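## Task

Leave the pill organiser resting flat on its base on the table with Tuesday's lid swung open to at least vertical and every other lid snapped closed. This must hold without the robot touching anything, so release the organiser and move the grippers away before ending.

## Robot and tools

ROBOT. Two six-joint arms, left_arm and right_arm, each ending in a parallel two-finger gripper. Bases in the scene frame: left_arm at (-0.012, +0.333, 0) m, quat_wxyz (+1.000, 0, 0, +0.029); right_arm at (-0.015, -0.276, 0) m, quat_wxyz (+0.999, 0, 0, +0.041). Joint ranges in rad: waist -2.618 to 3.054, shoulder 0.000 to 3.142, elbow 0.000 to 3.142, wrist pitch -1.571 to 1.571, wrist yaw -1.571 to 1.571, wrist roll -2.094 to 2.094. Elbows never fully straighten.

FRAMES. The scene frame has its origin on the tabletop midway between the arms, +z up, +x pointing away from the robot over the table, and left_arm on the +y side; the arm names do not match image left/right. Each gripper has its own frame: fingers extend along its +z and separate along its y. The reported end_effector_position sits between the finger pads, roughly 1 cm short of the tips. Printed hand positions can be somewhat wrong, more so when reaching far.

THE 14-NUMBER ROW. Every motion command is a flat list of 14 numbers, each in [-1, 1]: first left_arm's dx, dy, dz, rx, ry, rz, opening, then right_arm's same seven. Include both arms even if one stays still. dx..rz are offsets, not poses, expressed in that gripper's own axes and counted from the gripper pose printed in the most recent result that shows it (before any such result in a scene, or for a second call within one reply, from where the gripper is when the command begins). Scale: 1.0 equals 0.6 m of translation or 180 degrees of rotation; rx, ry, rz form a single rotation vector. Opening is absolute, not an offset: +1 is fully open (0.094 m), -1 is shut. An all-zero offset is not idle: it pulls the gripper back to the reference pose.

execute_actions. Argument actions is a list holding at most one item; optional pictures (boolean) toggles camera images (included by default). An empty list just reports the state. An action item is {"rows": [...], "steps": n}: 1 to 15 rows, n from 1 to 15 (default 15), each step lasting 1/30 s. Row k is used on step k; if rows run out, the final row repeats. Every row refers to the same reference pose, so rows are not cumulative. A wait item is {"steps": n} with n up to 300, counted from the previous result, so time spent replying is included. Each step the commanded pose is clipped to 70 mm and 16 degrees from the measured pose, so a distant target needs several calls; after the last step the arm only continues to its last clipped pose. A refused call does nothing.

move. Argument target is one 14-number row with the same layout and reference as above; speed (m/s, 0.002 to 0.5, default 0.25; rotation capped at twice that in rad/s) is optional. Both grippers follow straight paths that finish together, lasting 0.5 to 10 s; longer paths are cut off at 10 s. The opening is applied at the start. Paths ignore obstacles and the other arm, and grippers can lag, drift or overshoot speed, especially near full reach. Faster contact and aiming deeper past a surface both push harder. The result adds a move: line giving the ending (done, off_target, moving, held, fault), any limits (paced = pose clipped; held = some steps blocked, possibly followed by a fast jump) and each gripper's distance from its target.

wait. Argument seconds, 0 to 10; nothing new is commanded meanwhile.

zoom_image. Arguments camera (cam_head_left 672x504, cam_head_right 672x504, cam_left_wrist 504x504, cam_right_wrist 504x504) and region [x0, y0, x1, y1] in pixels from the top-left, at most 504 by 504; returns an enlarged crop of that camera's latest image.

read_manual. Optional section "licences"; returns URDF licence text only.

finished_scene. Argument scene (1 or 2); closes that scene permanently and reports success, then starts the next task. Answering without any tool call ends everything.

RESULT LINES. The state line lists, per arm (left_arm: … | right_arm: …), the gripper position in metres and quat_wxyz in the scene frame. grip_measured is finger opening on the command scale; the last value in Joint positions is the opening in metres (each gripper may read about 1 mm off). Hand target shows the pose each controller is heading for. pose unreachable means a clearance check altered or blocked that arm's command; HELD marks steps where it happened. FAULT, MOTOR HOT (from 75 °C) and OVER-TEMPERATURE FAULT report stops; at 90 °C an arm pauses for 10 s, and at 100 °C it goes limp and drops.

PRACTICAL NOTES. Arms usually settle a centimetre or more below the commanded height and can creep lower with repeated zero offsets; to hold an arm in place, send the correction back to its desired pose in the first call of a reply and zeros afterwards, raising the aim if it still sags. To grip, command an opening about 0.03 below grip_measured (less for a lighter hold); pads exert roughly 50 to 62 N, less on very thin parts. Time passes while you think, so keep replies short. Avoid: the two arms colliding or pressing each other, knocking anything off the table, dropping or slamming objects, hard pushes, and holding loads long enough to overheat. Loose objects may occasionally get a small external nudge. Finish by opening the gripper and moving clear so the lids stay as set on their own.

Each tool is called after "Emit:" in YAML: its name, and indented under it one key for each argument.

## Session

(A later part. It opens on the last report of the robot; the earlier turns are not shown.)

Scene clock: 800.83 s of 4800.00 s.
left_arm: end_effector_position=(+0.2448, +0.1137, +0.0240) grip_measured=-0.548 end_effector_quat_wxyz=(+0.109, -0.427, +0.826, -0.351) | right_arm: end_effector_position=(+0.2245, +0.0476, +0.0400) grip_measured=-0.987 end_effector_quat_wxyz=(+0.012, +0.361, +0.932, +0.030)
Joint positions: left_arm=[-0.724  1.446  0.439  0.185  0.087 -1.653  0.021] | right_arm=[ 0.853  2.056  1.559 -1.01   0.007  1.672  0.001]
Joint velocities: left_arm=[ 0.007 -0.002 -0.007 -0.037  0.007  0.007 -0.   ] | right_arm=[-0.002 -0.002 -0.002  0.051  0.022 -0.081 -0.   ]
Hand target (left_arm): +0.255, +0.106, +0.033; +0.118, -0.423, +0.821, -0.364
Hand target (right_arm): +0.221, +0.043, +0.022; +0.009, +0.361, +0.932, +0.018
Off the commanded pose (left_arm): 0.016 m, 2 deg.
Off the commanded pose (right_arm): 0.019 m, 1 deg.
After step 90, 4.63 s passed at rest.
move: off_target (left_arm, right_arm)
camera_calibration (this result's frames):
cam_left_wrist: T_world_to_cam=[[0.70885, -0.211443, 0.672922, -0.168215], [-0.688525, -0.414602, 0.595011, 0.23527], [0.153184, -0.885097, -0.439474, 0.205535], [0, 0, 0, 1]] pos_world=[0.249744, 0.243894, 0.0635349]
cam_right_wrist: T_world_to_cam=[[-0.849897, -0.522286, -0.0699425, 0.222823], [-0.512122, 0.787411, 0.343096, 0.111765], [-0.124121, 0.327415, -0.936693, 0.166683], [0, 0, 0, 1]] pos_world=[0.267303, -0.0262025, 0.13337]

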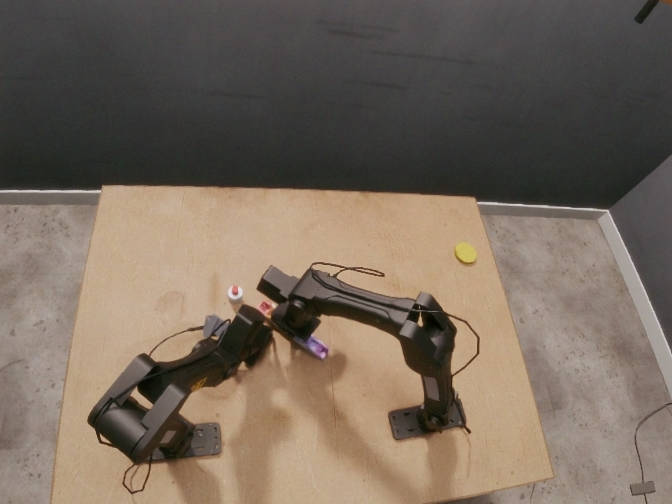

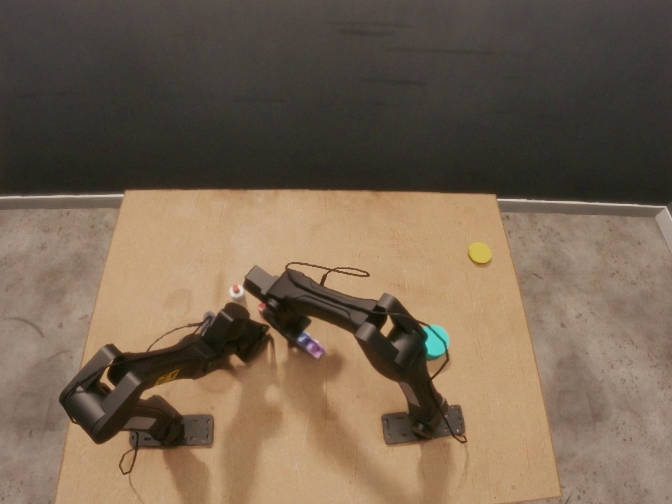

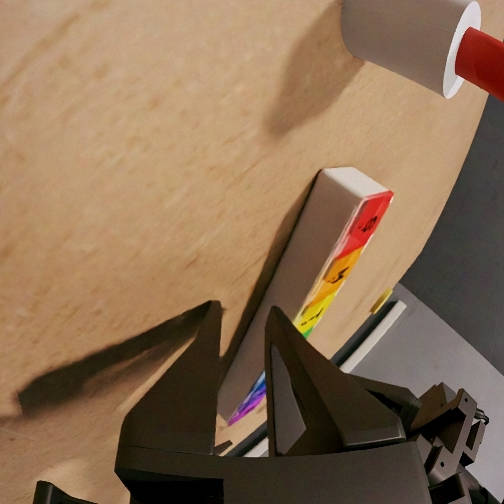

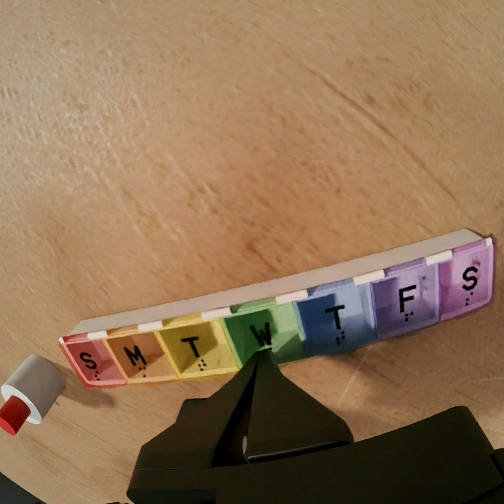

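Emit:
execute_actions:
  actions:
    - {"rows":[[0.004,-0.04,-0.012,0.03,0,0,-0.55, 0,-0.006,0.03,0.02,0,0,-1]],"steps":15}

Scene clock: 820.80 s of 4800.00 s.
left_arm: end_effector_position=(+0.2506, +0.1091, +0.0312) grip_measured=-0.548 end_effector_quat_wxyz=(+0.115, -0.428, +0.817, -0.369) | right_arm: end_effector_position=(+0.2251, +0.0484, +0.0394) grip_measured=-0.987 end_effector_quat_wxyz=(+0.010, +0.361, +0.932, +0.024)
Joint positions: left_arm=[-0.724  1.446  0.439  0.227  0.087 -1.667  0.021] | right_arm=[ 0.853  2.072  1.581 -1.029  0.007  1.672  0.001]
Joint velocities: left_arm=[ 0.017 -0.007  0.007  0.007  0.022 -0.066 -0.   ] | right_arm=[-0.002 -0.002  0.007 -0.051  0.051  0.007 -0.   ]
Hand target (left_arm): +0.255, +0.106, +0.046; +0.129, -0.421, +0.809, -0.390
Hand target (right_arm): +0.223, +0.046, +0.023; +0.001, +0.361, +0.933, +0.001
Off the commanded pose (left_arm): 0.015 m, 3 deg.
Off the commanded pose (right_arm): 0.018 m, 3 deg.
Steps of this call (steps 1 to 90: nothing new was sent; then 16.47 s passed at rest; steps 91 to 105: all 15 steps of this action). Readings (end_effector_position):
91: left_arm (+0.2452, +0.1133, +0.0246) | right_arm (+0.2251, +0.0483, +0.0392)
92: left_arm (+0.2459, +0.1127, +0.0254) | right_arm (+0.2252, +0.0484, +0.0393)
94: left_arm (+0.2478, +0.1113, +0.0277) | right_arm (+0.2252, +0.0484, +0.0393)
98: left_arm (+0.2496, +0.1098, +0.0300) | right_arm (+0.2251, +0.0484, +0.0393)
105: the state above
camera_calibration (this result's frames):
cam_left_wrist: T_world_to_cam=[[0.693038, -0.182332, 0.697462, -0.178117], [-0.699862, -0.4022, 0.590278, 0.234755], [0.172893, -0.897213, -0.406347, 0.199097], [0, 0, 0, 1]] pos_world=[0.253315, 0.240574, 0.0665617]
cam_right_wrist: T_world_to_cam=[[-0.850377, -0.522935, -0.0582882, 0.223368], [-0.509568, 0.790862, 0.338935, 0.1111], [-0.131143, 0.317924, -0.939003, 0.167981], [0, 0, 0, 1]] pos_world=[0.26859, -0.0244628, 0.133098]

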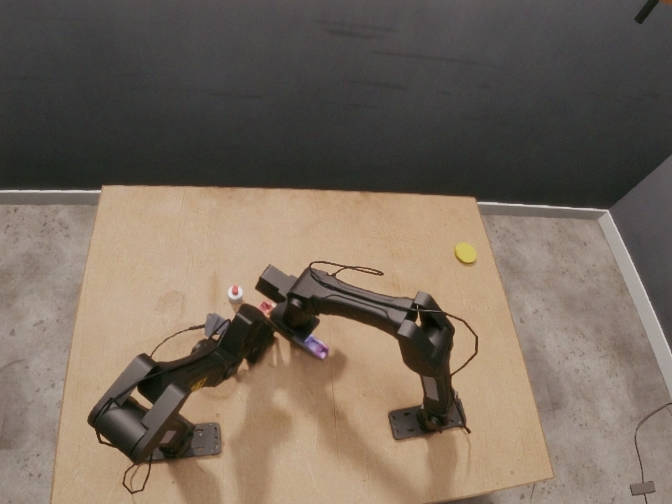

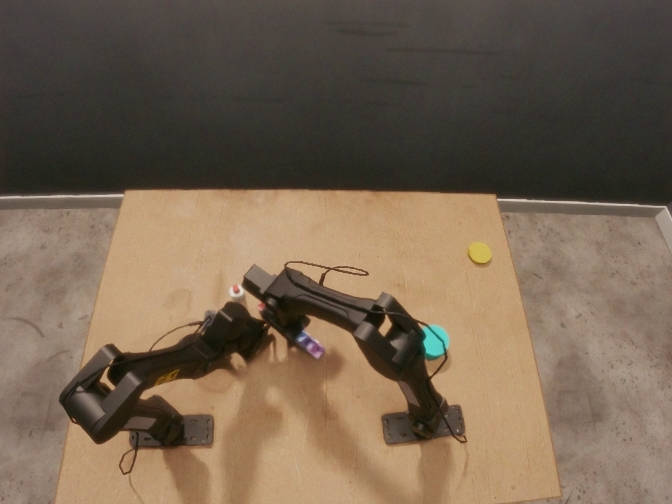

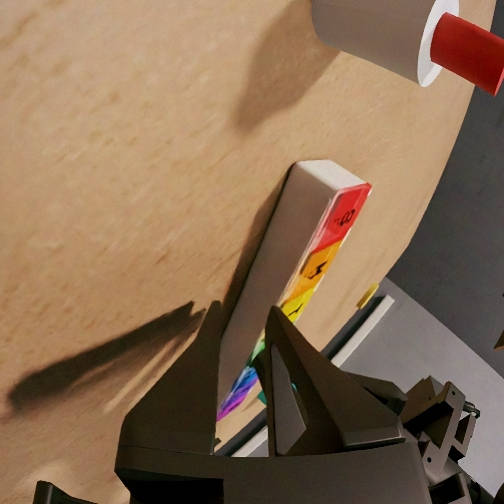

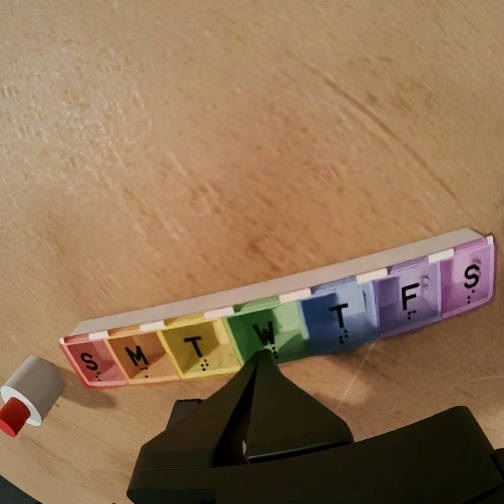

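Emit:
zoom_image:
  camera: "cam_left_wrist"
  region: [170,200,370,400]

Region (170, 200, 370, 400) of cam_left_wrist's 504x504 image, scaled by 2.520, with more detail than that image has.

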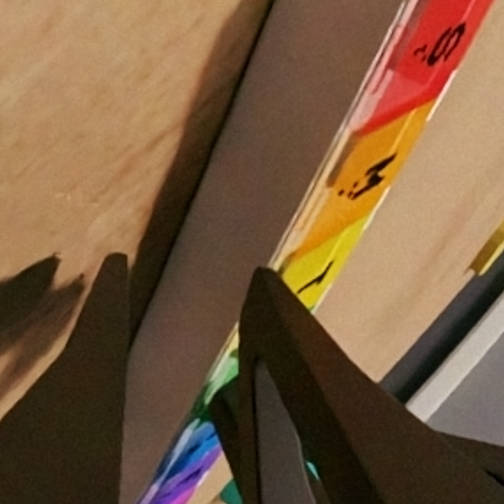

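Emit:
execute_actions:
  actions:
    - {"rows":[[0.018,-0.052,0.004,0.02,0,0,-0.55, 0,-0.008,0.03,0.015,0,0,-1]],"steps":15}

Scene clock: 846.90 s of 4800.00 s.
left_arm: end_effector_position=(+0.2525, +0.0969, +0.0409) grip_measured=-0.549 end_effector_quat_wxyz=(+0.114, -0.428, +0.812, -0.381) | right_arm: end_effector_position=(+0.2252, +0.0483, +0.0394) grip_measured=-0.987 end_effector_quat_wxyz=(+0.010, +0.361, +0.932, +0.024)
Joint positions: left_arm=[-0.756  1.446  0.468  0.222  0.071 -1.697  0.021] | right_arm=[ 0.852  2.072  1.581 -1.029  0.006  1.672  0.001]
Joint velocities: left_arm=[-0.007  0.022 -0.002 -0.022  0.007 -0.081  0.   ] | right_arm=[-0.007 -0.012 -0.002  0.022 -0.022 -0.081 -0.001]
Hand target (left_arm): +0.263, +0.088, +0.053; +0.127, -0.424, +0.805, -0.395
Hand target (right_arm): +0.222, +0.045, +0.022; +0.002, +0.361, +0.933, +0.002
Off the commanded pose (left_arm): 0.019 m, 2 deg.
Off the commanded pose (right_arm): 0.019 m, 3 deg.
Steps of this call (steps 1 to 90: nothing new was sent; then 22.60 s passed at rest; steps 91 to 105: all 15 steps of this action). Readings (end_effector_position):
91: left_arm (+0.2510, +0.1082, +0.0320) | right_arm (+0.2251, +0.0484, +0.0394)
92: left_arm (+0.2507, +0.1058, +0.0334) | right_arm (+0.2251, +0.0484, +0.0394)
94: left_arm (+0.2514, +0.0989, +0.0387) | right_arm (+0.2251, +0.0484, +0.0394)
98: left_arm (+0.2525, +0.0969, +0.0410) | right_arm (+0.2252, +0.0483, +0.0394)
105: the state above
camera_calibration (this result's frames):
cam_left_wrist: T_world_to_cam=[[0.685817, -0.165896, 0.708613, -0.188675], [-0.705753, -0.389305, 0.591907, 0.225582], [0.177672, -0.906046, -0.384074, 0.190526], [0, 0, 0, 1]] pos_world=[0.254751, 0.229146, 0.0733501]
cam_right_wrist: T_world_to_cam=[[-0.850791, -0.522293, -0.0580043, 0.223483], [-0.508788, 0.791077, 0.339605, 0.111039], [-0.131487, 0.318445, -0.938778, 0.168074], [0, 0, 0, 1]] pos_world=[0.268733, -0.0246393, 0.133038]

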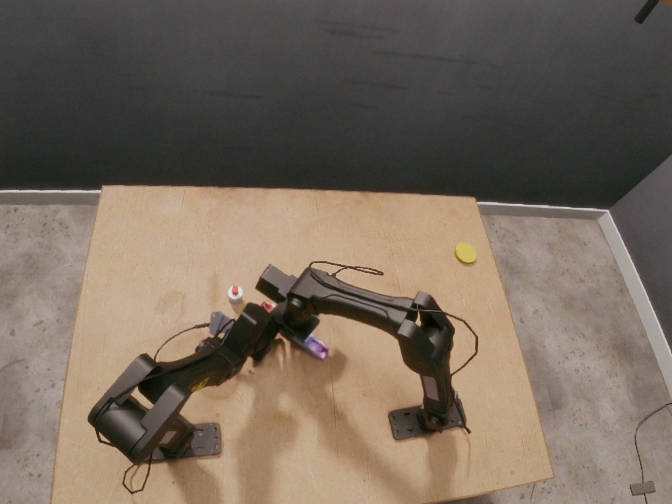

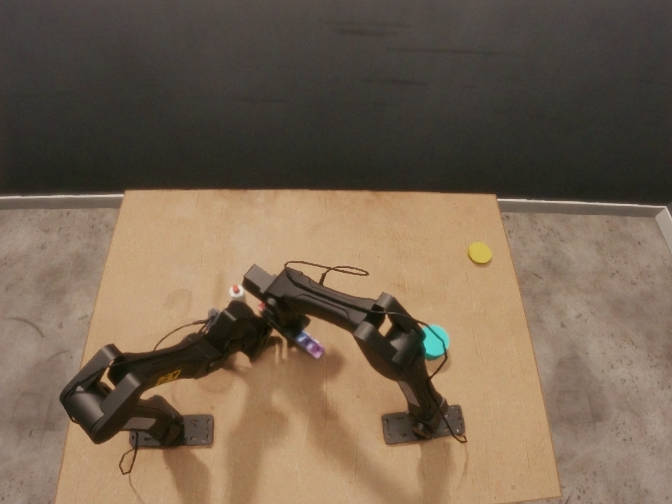

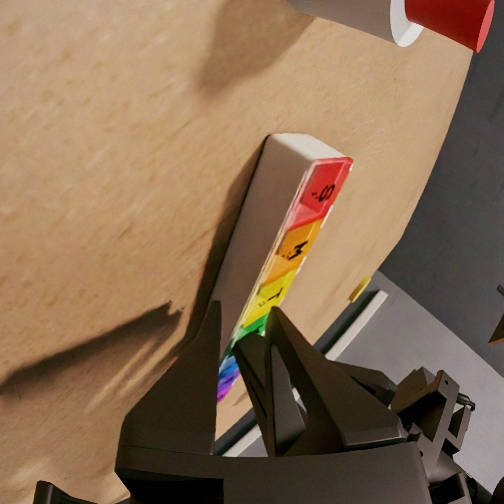

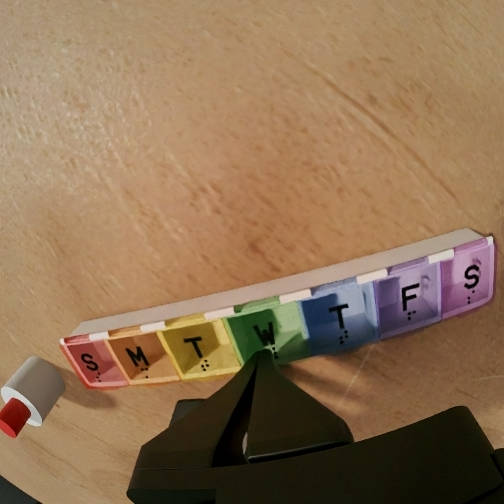

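Emit:
zoom_image:
  camera: "cam_left_wrist"
  region: [170,200,370,400]

Region (170, 200, 370, 400) of cam_left_wrist's 504x504 image, scaled by 2.520, with more detail than that image has.

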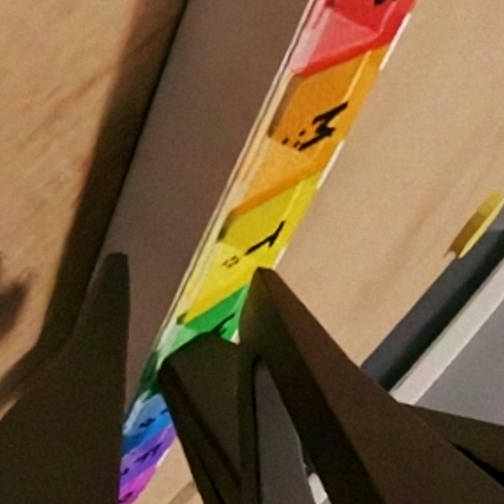

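Emit:
execute_actions:
  actions:
    - {"rows":[[0.002,-0.024,0.026,0.0,0,0,-0.55, 0,-0.008,0.03,0.015,0,0,-1]],"steps":15}

Emit:
zoom_image:
  camera: "cam_left_wrist"
  region: [170,200,370,400]

Scene clock: 856.40 s of 4800.00 s.
left_arm: end_effector_position=(+0.2521, +0.0969, +0.0407) grip_measured=-0.549 end_effector_quat_wxyz=(+0.113, -0.429, +0.812, -0.381) | right_arm: end_effector_position=(+0.2252, +0.0483, +0.0394) grip_measured=-0.987 end_effector_quat_wxyz=(+0.010, +0.361, +0.932, +0.024)
Joint positions: left_arm=[-0.756  1.446  0.468  0.221  0.072 -1.7    0.021] | right_arm=[ 0.852  2.072  1.581 -1.029  0.006  1.672  0.001]
Joint velocities: left_arm=[-0.012  0.007  0.012 -0.022 -0.037  0.037 -0.   ] | right_arm=[ 0.007 -0.002  0.002  0.022  0.022 -0.037  0.   ]
Hand target (left_arm): +0.252, +0.097, +0.041; +0.114, -0.428, +0.812, -0.381
Hand target (right_arm): +0.222, +0.045, +0.022; +0.001, +0.361, +0.933, +0.002
Off the commanded pose (left_arm): 0.022 m, 0 deg.
Off the commanded pose (right_arm): 0.019 m, 3 deg.
Steps of this call (steps 1 to 90: nothing new was sent; then 6.00 s passed at rest; steps 91 to 105: all 15 steps of this action). Readings (end_effector_position):
91: left_arm (+0.2523, +0.0970, +0.0407) | right_arm (+0.2252, +0.0483, +0.0394) HELD
92: left_arm (+0.2522, +0.0970, +0.0407) | right_arm (+0.2252, +0.0483, +0.0394) HELD
93: left_arm (+0.2522, +0.0970, +0.0407) | right_arm (+0.2252, +0.0483, +0.0394) HELD
94: left_arm (+0.2522, +0.0970, +0.0407) | right_arm (+0.2252, +0.0483, +0.0394) HELD
95: left_arm (+0.2522, +0.0970, +0.0407) | right_arm (+0.2252, +0.0483, +0.0394) HELD
96: left_arm (+0.2522, +0.0970, +0.0407) | right_arm (+0.2252, +0.0483, +0.0394) HELD
97: left_arm (+0.2522, +0.0970, +0.0407) | right_arm (+0.2252, +0.0483, +0.0394) HELD
98: left_arm (+0.2521, +0.0969, +0.0407) | right_arm (+0.2252, +0.0483, +0.0394) HELD
99: left_arm (+0.2521, +0.0969, +0.0407) | right_arm (+0.2252, +0.0483, +0.0394) HELD
100: left_arm (+0.2521, +0.0969, +0.0407) | right_arm (+0.2252, +0.0483, +0.0394) HELD
101: left_arm (+0.2521, +0.0969, +0.0407) | right_arm (+0.2252, +0.0483, +0.0394) HELD
102: left_arm (+0.2521, +0.0969, +0.0407) | right_arm (+0.2252, +0.0483, +0.0394) HELD
103: left_arm (+0.2521, +0.0969, +0.0407) | right_arm (+0.2252, +0.0483, +0.0394) HELD
104: left_arm (+0.2521, +0.0969, +0.0407) | right_arm (+0.2252, +0.0483, +0.0394) HELD
105: the state above HELD
pose unreachable (left arm): on one or more control steps of this call this arm could not follow its commanded pose, so it was not sent that pose on those steps. On the call's last step it was still not sent that pose. It may still have moved: this result reports where it is.
cause: the commanded pose would bring a part of the arm too close to another arm (this arm's wrist (the part past joint 4) and the other arm's wrist (the part past joint 4)).
camera_calibration (this result's frames):
cam_left_wrist: T_world_to_cam=[[0.68815, -0.164515, 0.706671, -0.188895], [-0.703548, -0.389421, 0.59445, 0.22486], [0.177396, -0.906248, -0.383725, 0.190575], [0, 0, 0, 1]] pos_world=[0.25438, 0.229197, 0.0729474]
cam_right_wrist: T_world_to_cam=[[-0.850791, -0.522293, -0.0580043, 0.223483], [-0.508788, 0.791077, 0.339605, 0.111039], [-0.131487, 0.318445, -0.938778, 0.168074], [0, 0, 0, 1]] pos_world=[0.268733, -0.0246393, 0.133038]

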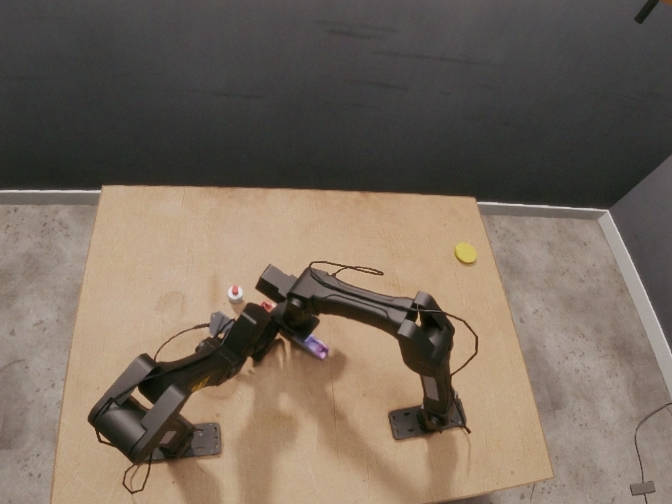

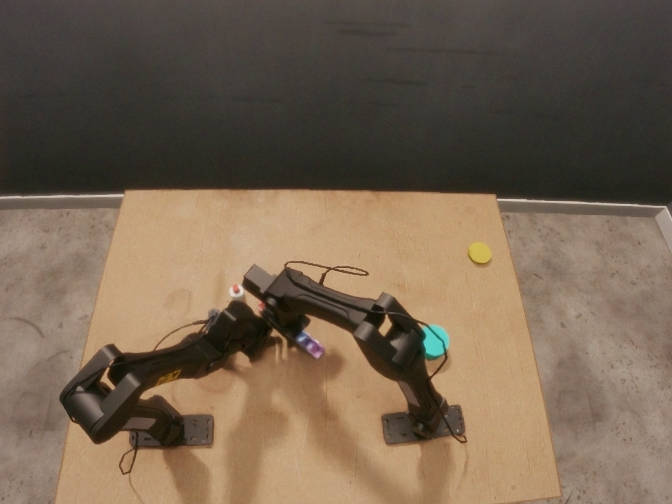

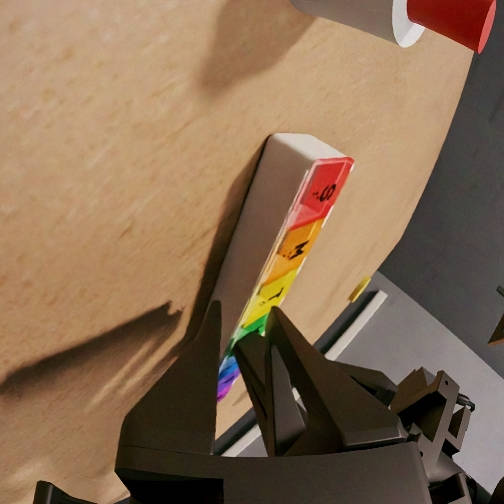

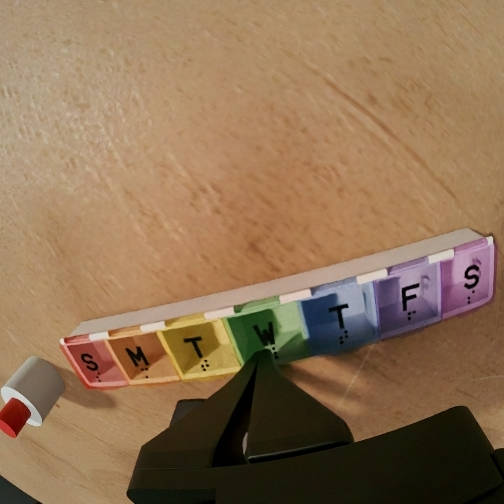

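Region (170, 200, 370, 400) of cam_left_wrist's 504x504 image, scaled by 2.520, with more detail than that image has.

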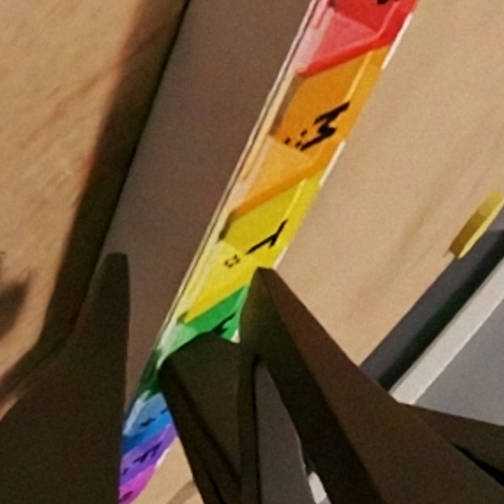

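Emit:
move:
  target: [0,0,0,0,0,0,-0.55, 0,-0.035,-0.012,-0.065,0,0,-1]
  speed: 0.05

Scene clock: 871.80 s of 4800.00 s.
left_arm: end_effector_position=(+0.2520, +0.0969, +0.0406) grip_measured=-0.549 end_effector_quat_wxyz=(+0.112, -0.430, +0.811, -0.381) | right_arm: end_effector_position=(+0.2111, +0.0334, +0.0393) grip_measured=-0.987 end_effector_quat_wxyz=(+0.034, +0.361, +0.925, +0.111)
Joint positions: left_arm=[-0.756  1.446  0.468  0.22   0.073 -1.703  0.021] | right_arm=[ 0.86   1.844  1.232 -0.726  0.009  1.683  0.001]
Joint velocities: left_arm=[-0.012 -0.002 -0.007  0.081  0.037 -0.022  0.   ] | right_arm=[ 0.002 -0.027 -0.012 -0.066 -0.022 -0.037  0.001]
Hand target (left_arm): +0.252, +0.097, +0.041; +0.113, -0.429, +0.812, -0.380
Hand target (right_arm): +0.211, +0.032, +0.044; +0.046, +0.359, +0.925, +0.119
Off the commanded pose (left_arm): 0.000 m, 0 deg.
Off the commanded pose (right_arm): 0.006 m, 2 deg.
After step 90, 10.13 s passed at rest.
move: done
camera_calibration (this result's frames):
cam_left_wrist: T_world_to_cam=[[0.689967, -0.162249, 0.705422, -0.18939], [-0.701629, -0.389481, 0.596676, 0.224206], [0.177938, -0.906631, -0.382567, 0.190378], [0, 0, 0, 1]] pos_world=[0.254106, 0.229198, 0.0726541]
cam_right_wrist: T_world_to_cam=[[-0.83708, -0.498723, -0.224885, 0.206546], [-0.546248, 0.739252, 0.393853, 0.123104], [-0.0301766, 0.452529, -0.891239, 0.143204], [0, 0, 0, 1]] pos_world=[0.244462, -0.0528001, 0.125593]

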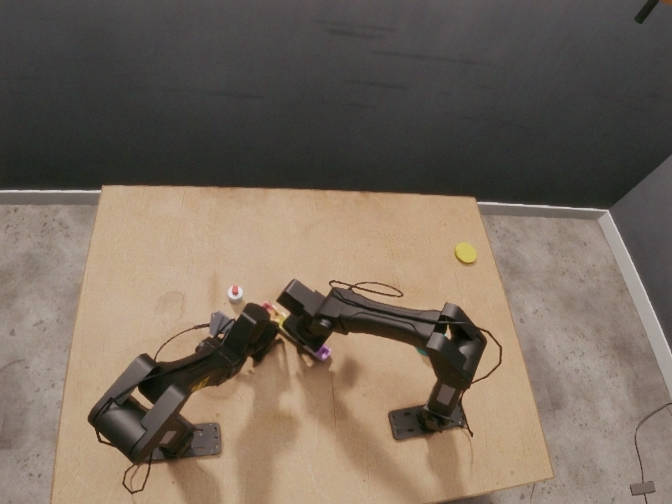

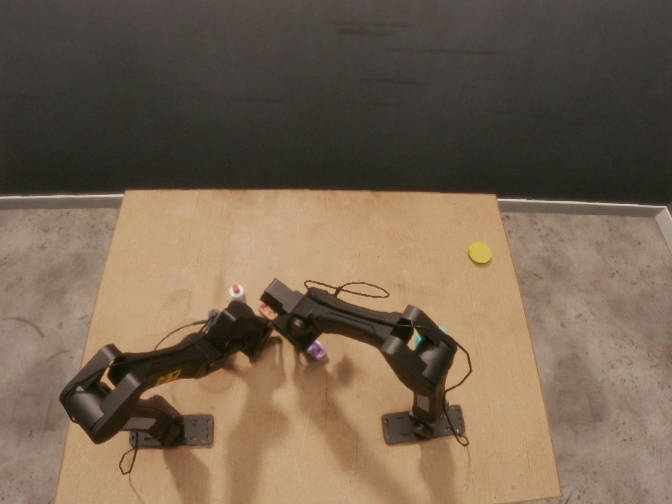

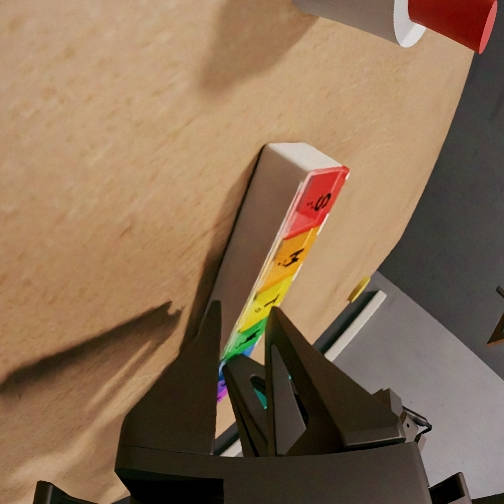

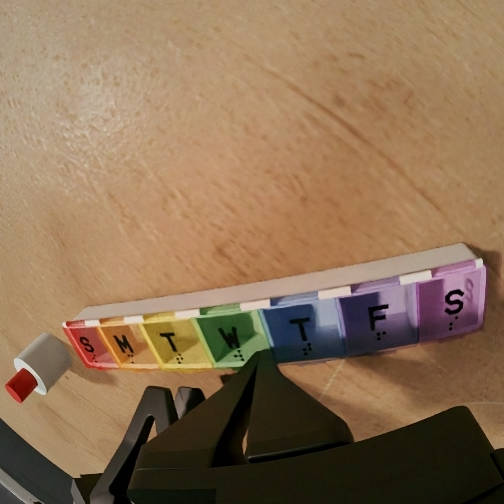

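Emit:
execute_actions:
  actions:
    - {"rows":[[0.008,-0.024,0.026,0.0,0,0,-0.55, -0.007,0,0.03,0,0,0,-1]],"steps":15}

Emit:
zoom_image:
  camera: "cam_left_wrist"
  region: [170,200,370,400]

Scene clock: 876.13 s of 4800.00 s.
left_arm: end_effector_position=(+0.2551, +0.0917, +0.0332) grip_measured=-0.549 end_effector_quat_wxyz=(+0.105, -0.434, +0.814, -0.371) | right_arm: end_effector_position=(+0.2173, +0.0400, +0.0385) grip_measured=-0.987 end_effector_quat_wxyz=(+0.039, +0.360, +0.924, +0.126)
Joint positions: left_arm=[-0.761  1.5    0.499  0.218  0.074 -1.712  0.021] | right_arm=[ 0.857  1.853  1.231 -0.685  0.009  1.679  0.001]
Joint velocities: left_arm=[-0.007 -0.012  0.017 -0.022 -0.037 -0.022  0.   ] | right_arm=[-0.012 -0.002 -0.002  0.007 -0.081 -0.007 -0.001]
Hand target (left_arm): +0.256, +0.092, +0.036; +0.108, -0.433, +0.813, -0.374
Hand target (right_arm): +0.216, +0.034, +0.022; +0.034, +0.361, +0.925, +0.111
Off the commanded pose (left_arm): 0.018 m, 2 deg.
Off the commanded pose (right_arm): 0.018 m, 2 deg.
Steps of this call (steps 1 to 90: nothing new was sent; then 0.83 s passed at rest; steps 91 to 105: all 15 steps of this action). Readings (end_effector_position):
91: left_arm (+0.2525, +0.0962, +0.0399) | right_arm (+0.2113, +0.0335, +0.0385)
92: left_arm (+0.2541, +0.0942, +0.0382) | right_arm (+0.2123, +0.0345, +0.0385)
94: left_arm (+0.2559, +0.0911, +0.0342) | right_arm (+0.2142, +0.0364, +0.0385) HELD
95: left_arm (+0.2555, +0.0914, +0.0336) | right_arm (+0.2150, +0.0372, +0.0385) HELD
96: left_arm (+0.2551, +0.0917, +0.0332) | right_arm (+0.2156, +0.0378, +0.0384) HELD
97: left_arm (+0.2551, +0.0917, +0.0332) | right_arm (+0.2159, +0.0383, +0.0385) HELD
98: left_arm (+0.2551, +0.0917, +0.0332) | right_arm (+0.2163, +0.0387, +0.0385) HELD
99: left_arm (+0.2551, +0.0917, +0.0332) | right_arm (+0.2165, +0.0391, +0.0384) HELD
100: left_arm (+0.2551, +0.0917, +0.0332) | right_arm (+0.2168, +0.0393, +0.0385) HELD
101: left_arm (+0.2551, +0.0917, +0.0332) | right_arm (+0.2170, +0.0395, +0.0385) HELD
102: left_arm (+0.2551, +0.0917, +0.0332) | right_arm (+0.2172, +0.0397, +0.0385) HELD
103: left_arm (+0.2551, +0.0917, +0.0332) | right_arm (+0.2173, +0.0398, +0.0386) HELD
104: left_arm (+0.2551, +0.0917, +0.0332) | right_arm (+0.2173, +0.0400, +0.0385) HELD
105: the state above HELD
pose unreachable (left arm): on one or more control steps of this call this arm could not follow its commanded pose, so it was not sent that pose on those steps. On the call's last step it was still not sent that pose. It may still have moved: this result reports where it is.
cause: the commanded pose would bring a part of the arm too close to another arm (this arm's wrist (the part past joint 4) and the other arm's wrist (the part past joint 4)).
camera_calibration (this result's frames):
cam_left_wrist: T_world_to_cam=[[0.707323, -0.169684, 0.686223, -0.190254], [-0.686443, -0.396673, 0.609464, 0.225169], [0.16879, -0.902141, -0.397054, 0.184656], [0, 0, 0, 1]] pos_world=[0.257969, 0.223621, 0.0666429]
cam_right_wrist: T_world_to_cam=[[-0.832113, -0.493287, -0.253487, 0.214686], [-0.554447, 0.728962, 0.4015, 0.123905], [-0.0132723, 0.474639, -0.880081, 0.134674], [0, 0, 0, 1]] pos_world=[0.249129, -0.0483417, 0.123197]

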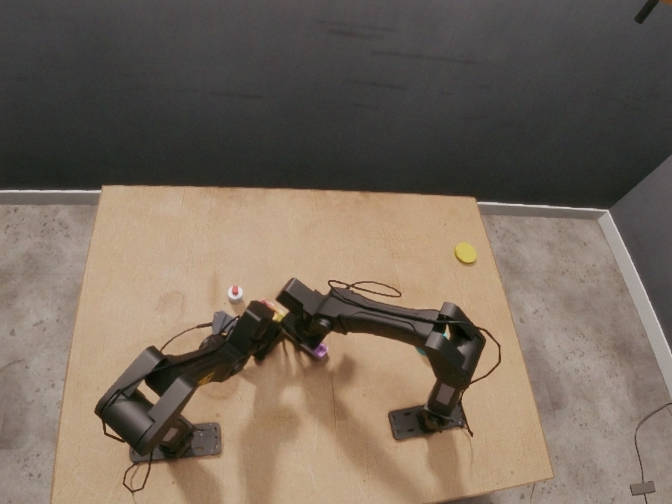

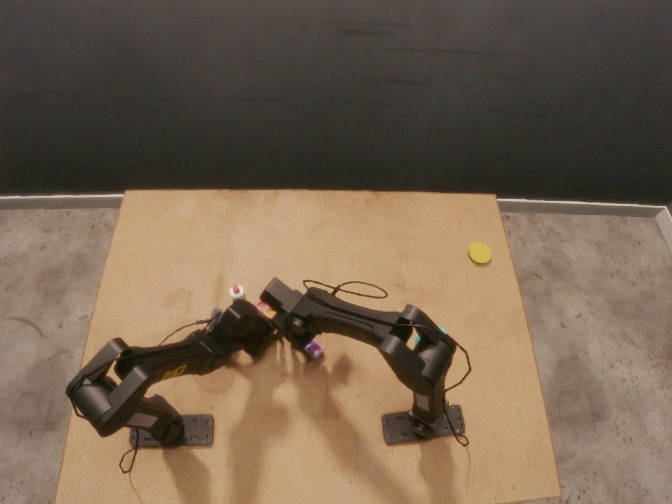

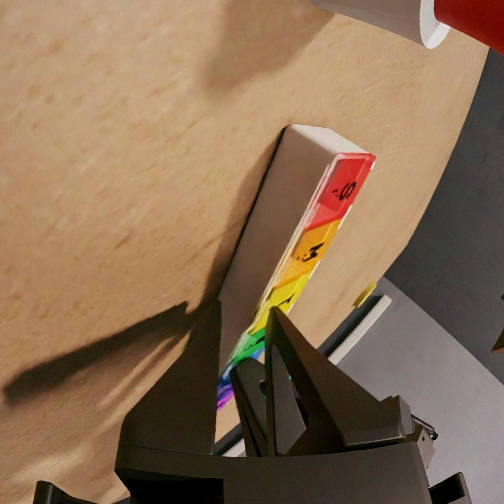

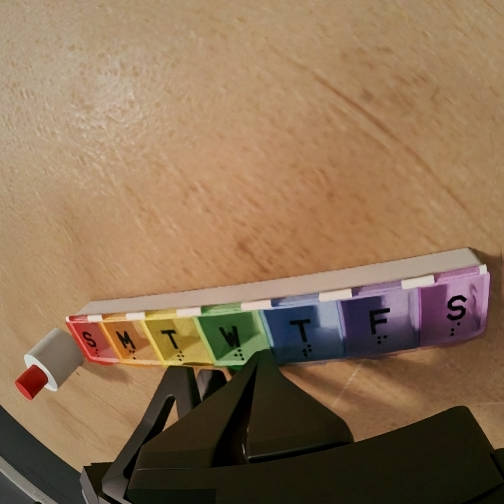

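Region (170, 200, 370, 400) of cam_left_wrist's 504x504 image, scaled by 2.520, with more detail than that image has.

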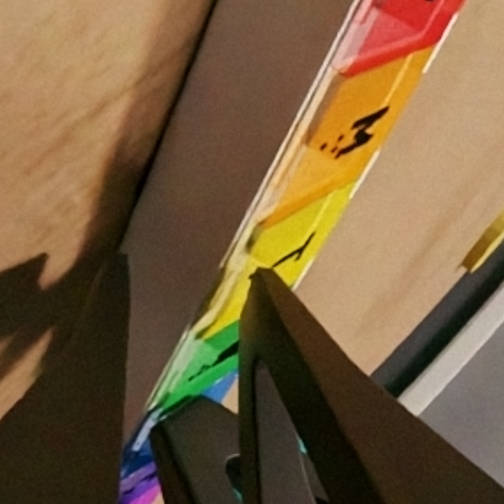

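Emit:
move:
  target: [0,0.025,-0.045,0.07,0,0,-0.55, 0,0,-0.022,0.057,0,0,-1]
  speed: 0.05

Scene clock: 922.83 s of 4800.00 s.
left_arm: end_effector_position=(+0.2323, +0.1117, +0.0329) grip_measured=-0.549 end_effector_quat_wxyz=(+0.141, -0.426, +0.776, -0.443) | right_arm: end_effector_position=(+0.2091, +0.0334, +0.0415) grip_measured=-0.987 end_effector_quat_wxyz=(+0.007, +0.360, +0.932, +0.035)
Joint positions: left_arm=[-0.782  1.414  0.222  0.588  0.031 -1.744  0.021] | right_arm=[ 0.857  1.971  1.44  -0.967 -0.006  1.675  0.001]
Joint velocities: left_arm=[ 0.012  0.002 -0.007  0.051  0.037 -0.007 -0.   ] | right_arm=[-0.012  0.002 -0.007  0.007 -0.11   0.022  0.   ]
Hand target (left_arm): +0.232, +0.111, +0.042; +0.150, -0.419, +0.769, -0.458
Hand target (right_arm): +0.215, +0.037, +0.052; +0.007, +0.361, +0.932, +0.044
Off the commanded pose (left_arm): 0.009 m, 2 deg.
Off the commanded pose (right_arm): 0.012 m, 1 deg.
After step 90, 41.03 s passed at rest.
move: off_target (right_arm)
camera_calibration (this result's frames):
cam_left_wrist: T_world_to_cam=[[0.610579, -0.0637848, 0.789382, -0.163309], [-0.753575, -0.353326, 0.554333, 0.230146], [0.243551, -0.933323, -0.2638, 0.188243], [0, 0, 0, 1]] pos_world=[0.227299, 0.246592, 0.0509949]
cam_right_wrist: T_world_to_cam=[[-0.849037, -0.523295, -0.072799, 0.202413], [-0.512055, 0.781085, 0.35736, 0.114186], [-0.130142, 0.340688, -0.931125, 0.171346], [0, 0, 0, 1]] pos_world=[0.252625, -0.0416431, 0.133474]

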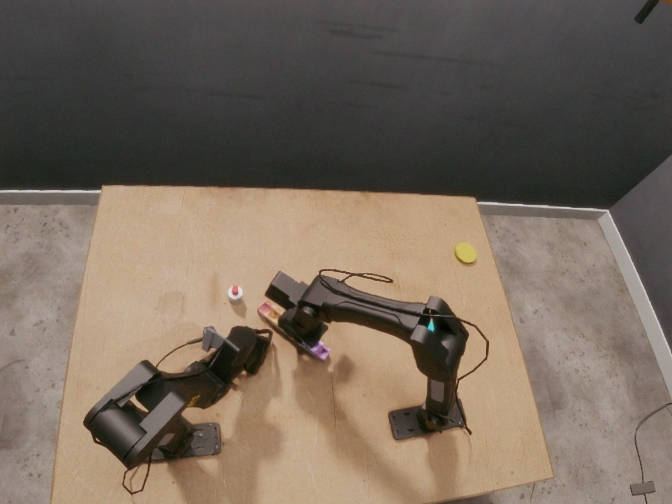

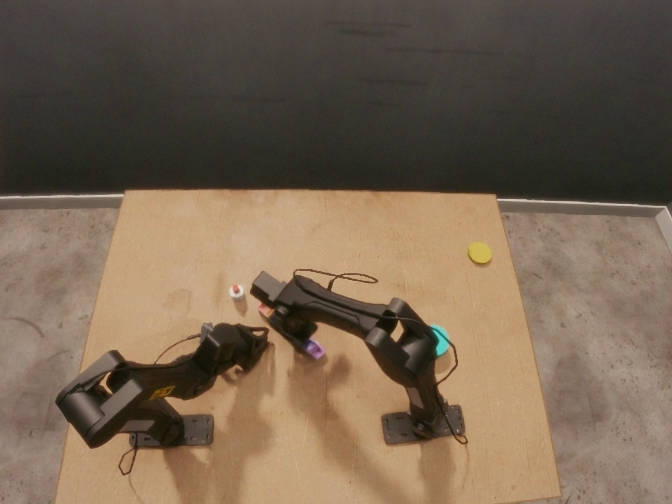

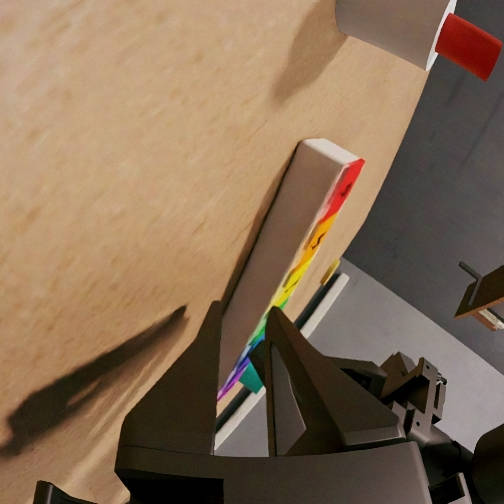

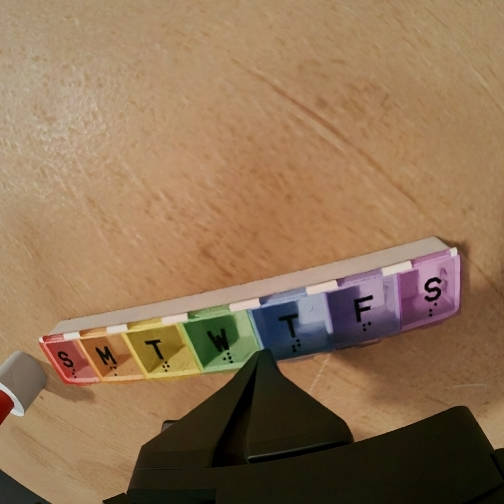

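Emit:
move:
  target: [-0.010,-0.04,0.023,0,0,0.05,-0.55, 0,-0.004,0.035,0,0,0,-1]
  speed: 0.03

Emit:
zoom_image:
  camera: "cam_left_wrist"
  region: [170,200,370,400]

Scene clock: 934.13 s of 4800.00 s.
left_arm: end_effector_position=(+0.2475, +0.1065, +0.0379) grip_measured=-0.549 end_effector_quat_wxyz=(+0.168, -0.368, +0.808, -0.428) | right_arm: end_effector_position=(+0.2117, +0.0368, +0.0386) grip_measured=-0.987 end_effector_quat_wxyz=(+0.009, +0.360, +0.932, +0.043)
Joint positions: left_arm=[-0.745  1.446  0.296  0.533  0.068 -1.576  0.021] | right_arm=[ 0.857  1.977  1.435 -0.942 -0.006  1.675  0.001]
Joint velocities: left_arm=[ 0.007 -0.002 -0.012 -0.037 -0.007 -0.007 -0.001] | right_arm=[ 0.012  0.022  0.012  0.037 -0.095 -0.007  0.   ]
Hand target (left_arm): +0.257, +0.103, +0.044; +0.176, -0.364, +0.807, -0.431
Hand target (right_arm): +0.208, +0.033, +0.021; +0.006, +0.360, +0.932, +0.035
Off the commanded pose (left_arm): 0.012 m, 1 deg.
Off the commanded pose (right_arm): 0.019 m, 1 deg.
After step 90, 5.47 s passed at rest.
move: off_target (left_arm, right_arm)
camera_calibration (this result's frames):
cam_left_wrist: T_world_to_cam=[[0.54142, -0.189568, 0.819102, -0.147489], [-0.82089, -0.329707, 0.466297, 0.25449], [0.181669, -0.924855, -0.334124, 0.198055], [0, 0, 0, 1]] pos_world=[0.252782, 0.239121, 0.0683155]
cam_right_wrist: T_world_to_cam=[[-0.848316, -0.522312, -0.0868908, 0.206528], [-0.515302, 0.776658, 0.362308, 0.114454], [-0.121753, 0.352127, -0.927999, 0.165543], [0, 0, 0, 1]] pos_world=[0.254335, -0.0393113, 0.130102]

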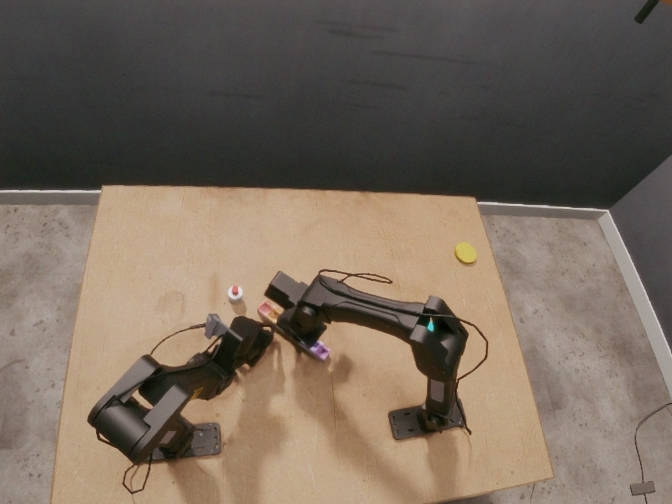

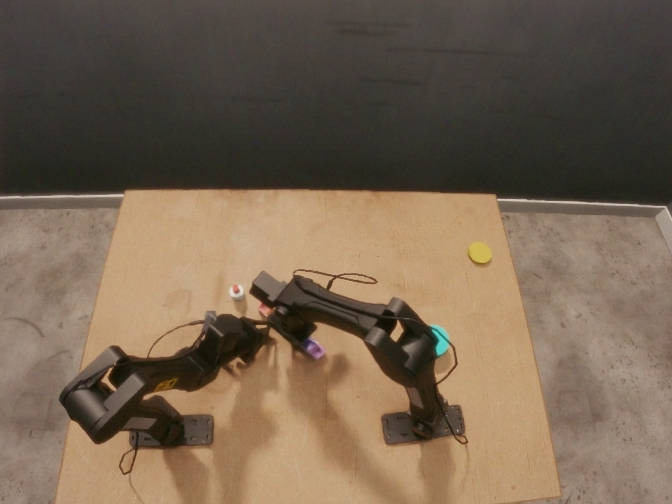

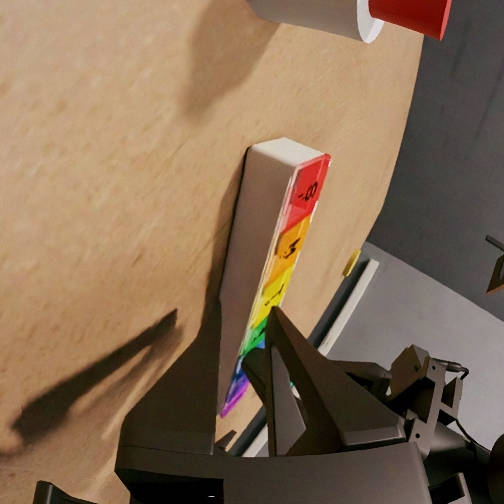

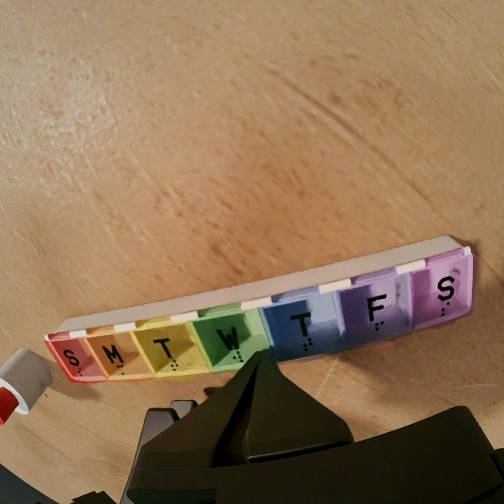

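Region (170, 200, 370, 400) of cam_left_wrist's 504x504 image, scaled by 2.520, with more detail than that image has.

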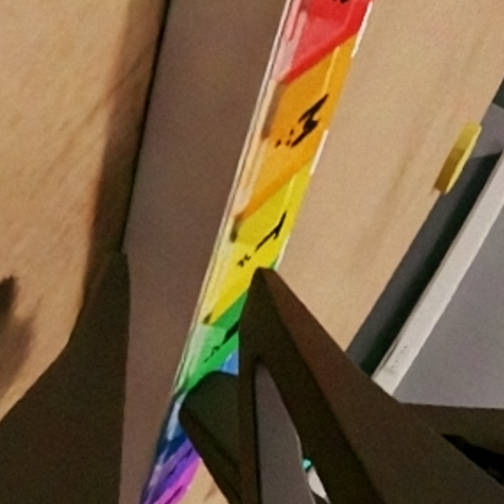

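Emit:
move:
  target: [0.013,-0.037,0.025,0,0,0,-0.55, 0,-0.008,0.035,0.003,0,0,-1]
  speed: 0.03

Emit:
zoom_image:
  camera: "cam_left_wrist"
  region: [170,200,370,400]

Scene clock: 943.27 s of 4800.00 s.
left_arm: end_effector_position=(+0.2546, +0.0907, +0.0421) grip_measured=-0.549 end_effector_quat_wxyz=(+0.161, -0.372, +0.809, -0.426) | right_arm: end_effector_position=(+0.2118, +0.0369, +0.0387) grip_measured=-0.987 end_effector_quat_wxyz=(+0.009, +0.360, +0.932, +0.044)
Joint positions: left_arm=[-0.776  1.487  0.369  0.491  0.05  -1.603  0.021] | right_arm=[ 0.857  1.975  1.432 -0.938 -0.006  1.675  0.001]
Joint velocities: left_arm=[ 0.002 -0.002 -0.002  0.037 -0.022 -0.095 -0.   ] | right_arm=[ 0.002 -0.012  0.002  0.051 -0.022  0.007 -0.001]
Hand target (left_arm): +0.261, +0.084, +0.047; +0.168, -0.368, +0.808, -0.428
Hand target (right_arm): +0.209, +0.034, +0.018; +0.007, +0.360, +0.932, +0.038
Off the commanded pose (left_arm): 0.011 m, 1 deg.
Off the commanded pose (right_arm): 0.022 m, 1 deg.
After step 90, 4.93 s passed at rest.
move: off_target (left_arm, right_arm)
camera_calibration (this result's frames):
cam_left_wrist: T_world_to_cam=[[0.554559, -0.188521, 0.810509, -0.160802], [-0.813237, -0.329229, 0.479849, 0.250605], [0.176381, -0.92524, -0.335889, 0.184994], [0, 0, 0, 1]] pos_world=[0.260346, 0.223355, 0.0722158]
cam_right_wrist: T_world_to_cam=[[-0.848177, -0.522122, -0.0893548, 0.206724], [-0.515875, 0.775876, 0.363165, 0.114499], [-0.120288, 0.354124, -0.92743, 0.165174], [0, 0, 0, 1]] pos_world=[0.254274, -0.0393943, 0.130077]

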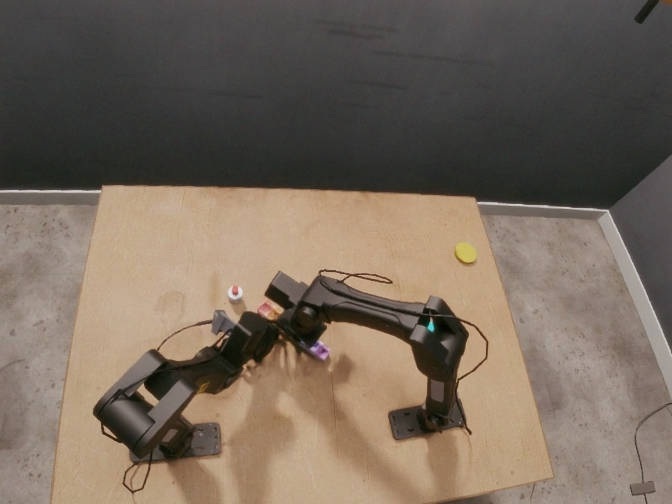

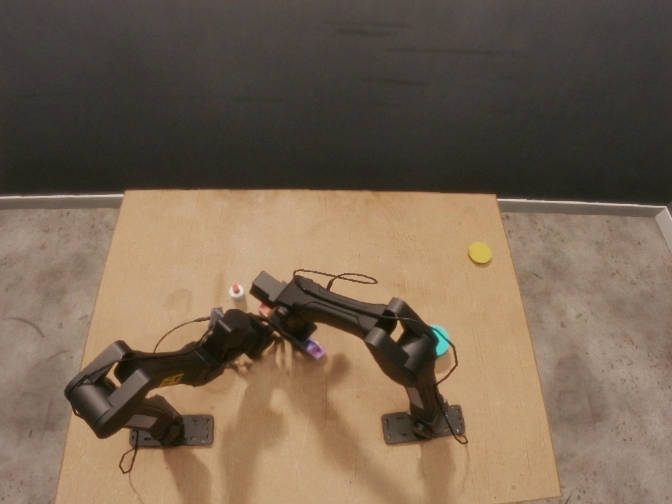

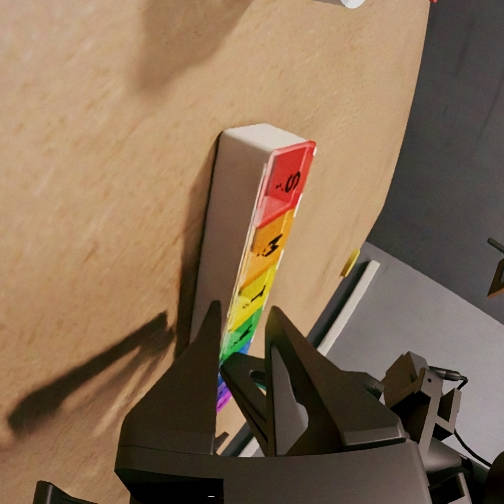

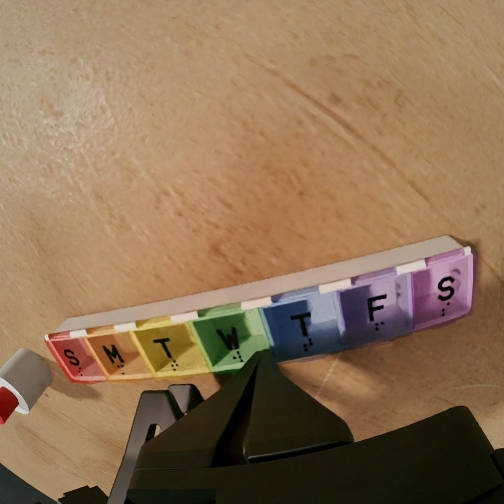

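Region (170, 200, 370, 400) of cam_left_wrist's 504x504 image, scaled by 2.520, with more detail than that image has.

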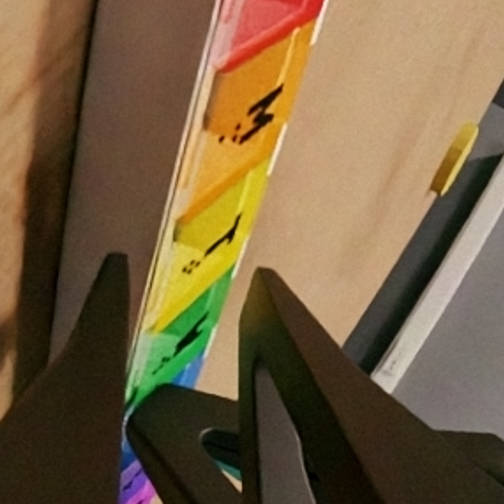

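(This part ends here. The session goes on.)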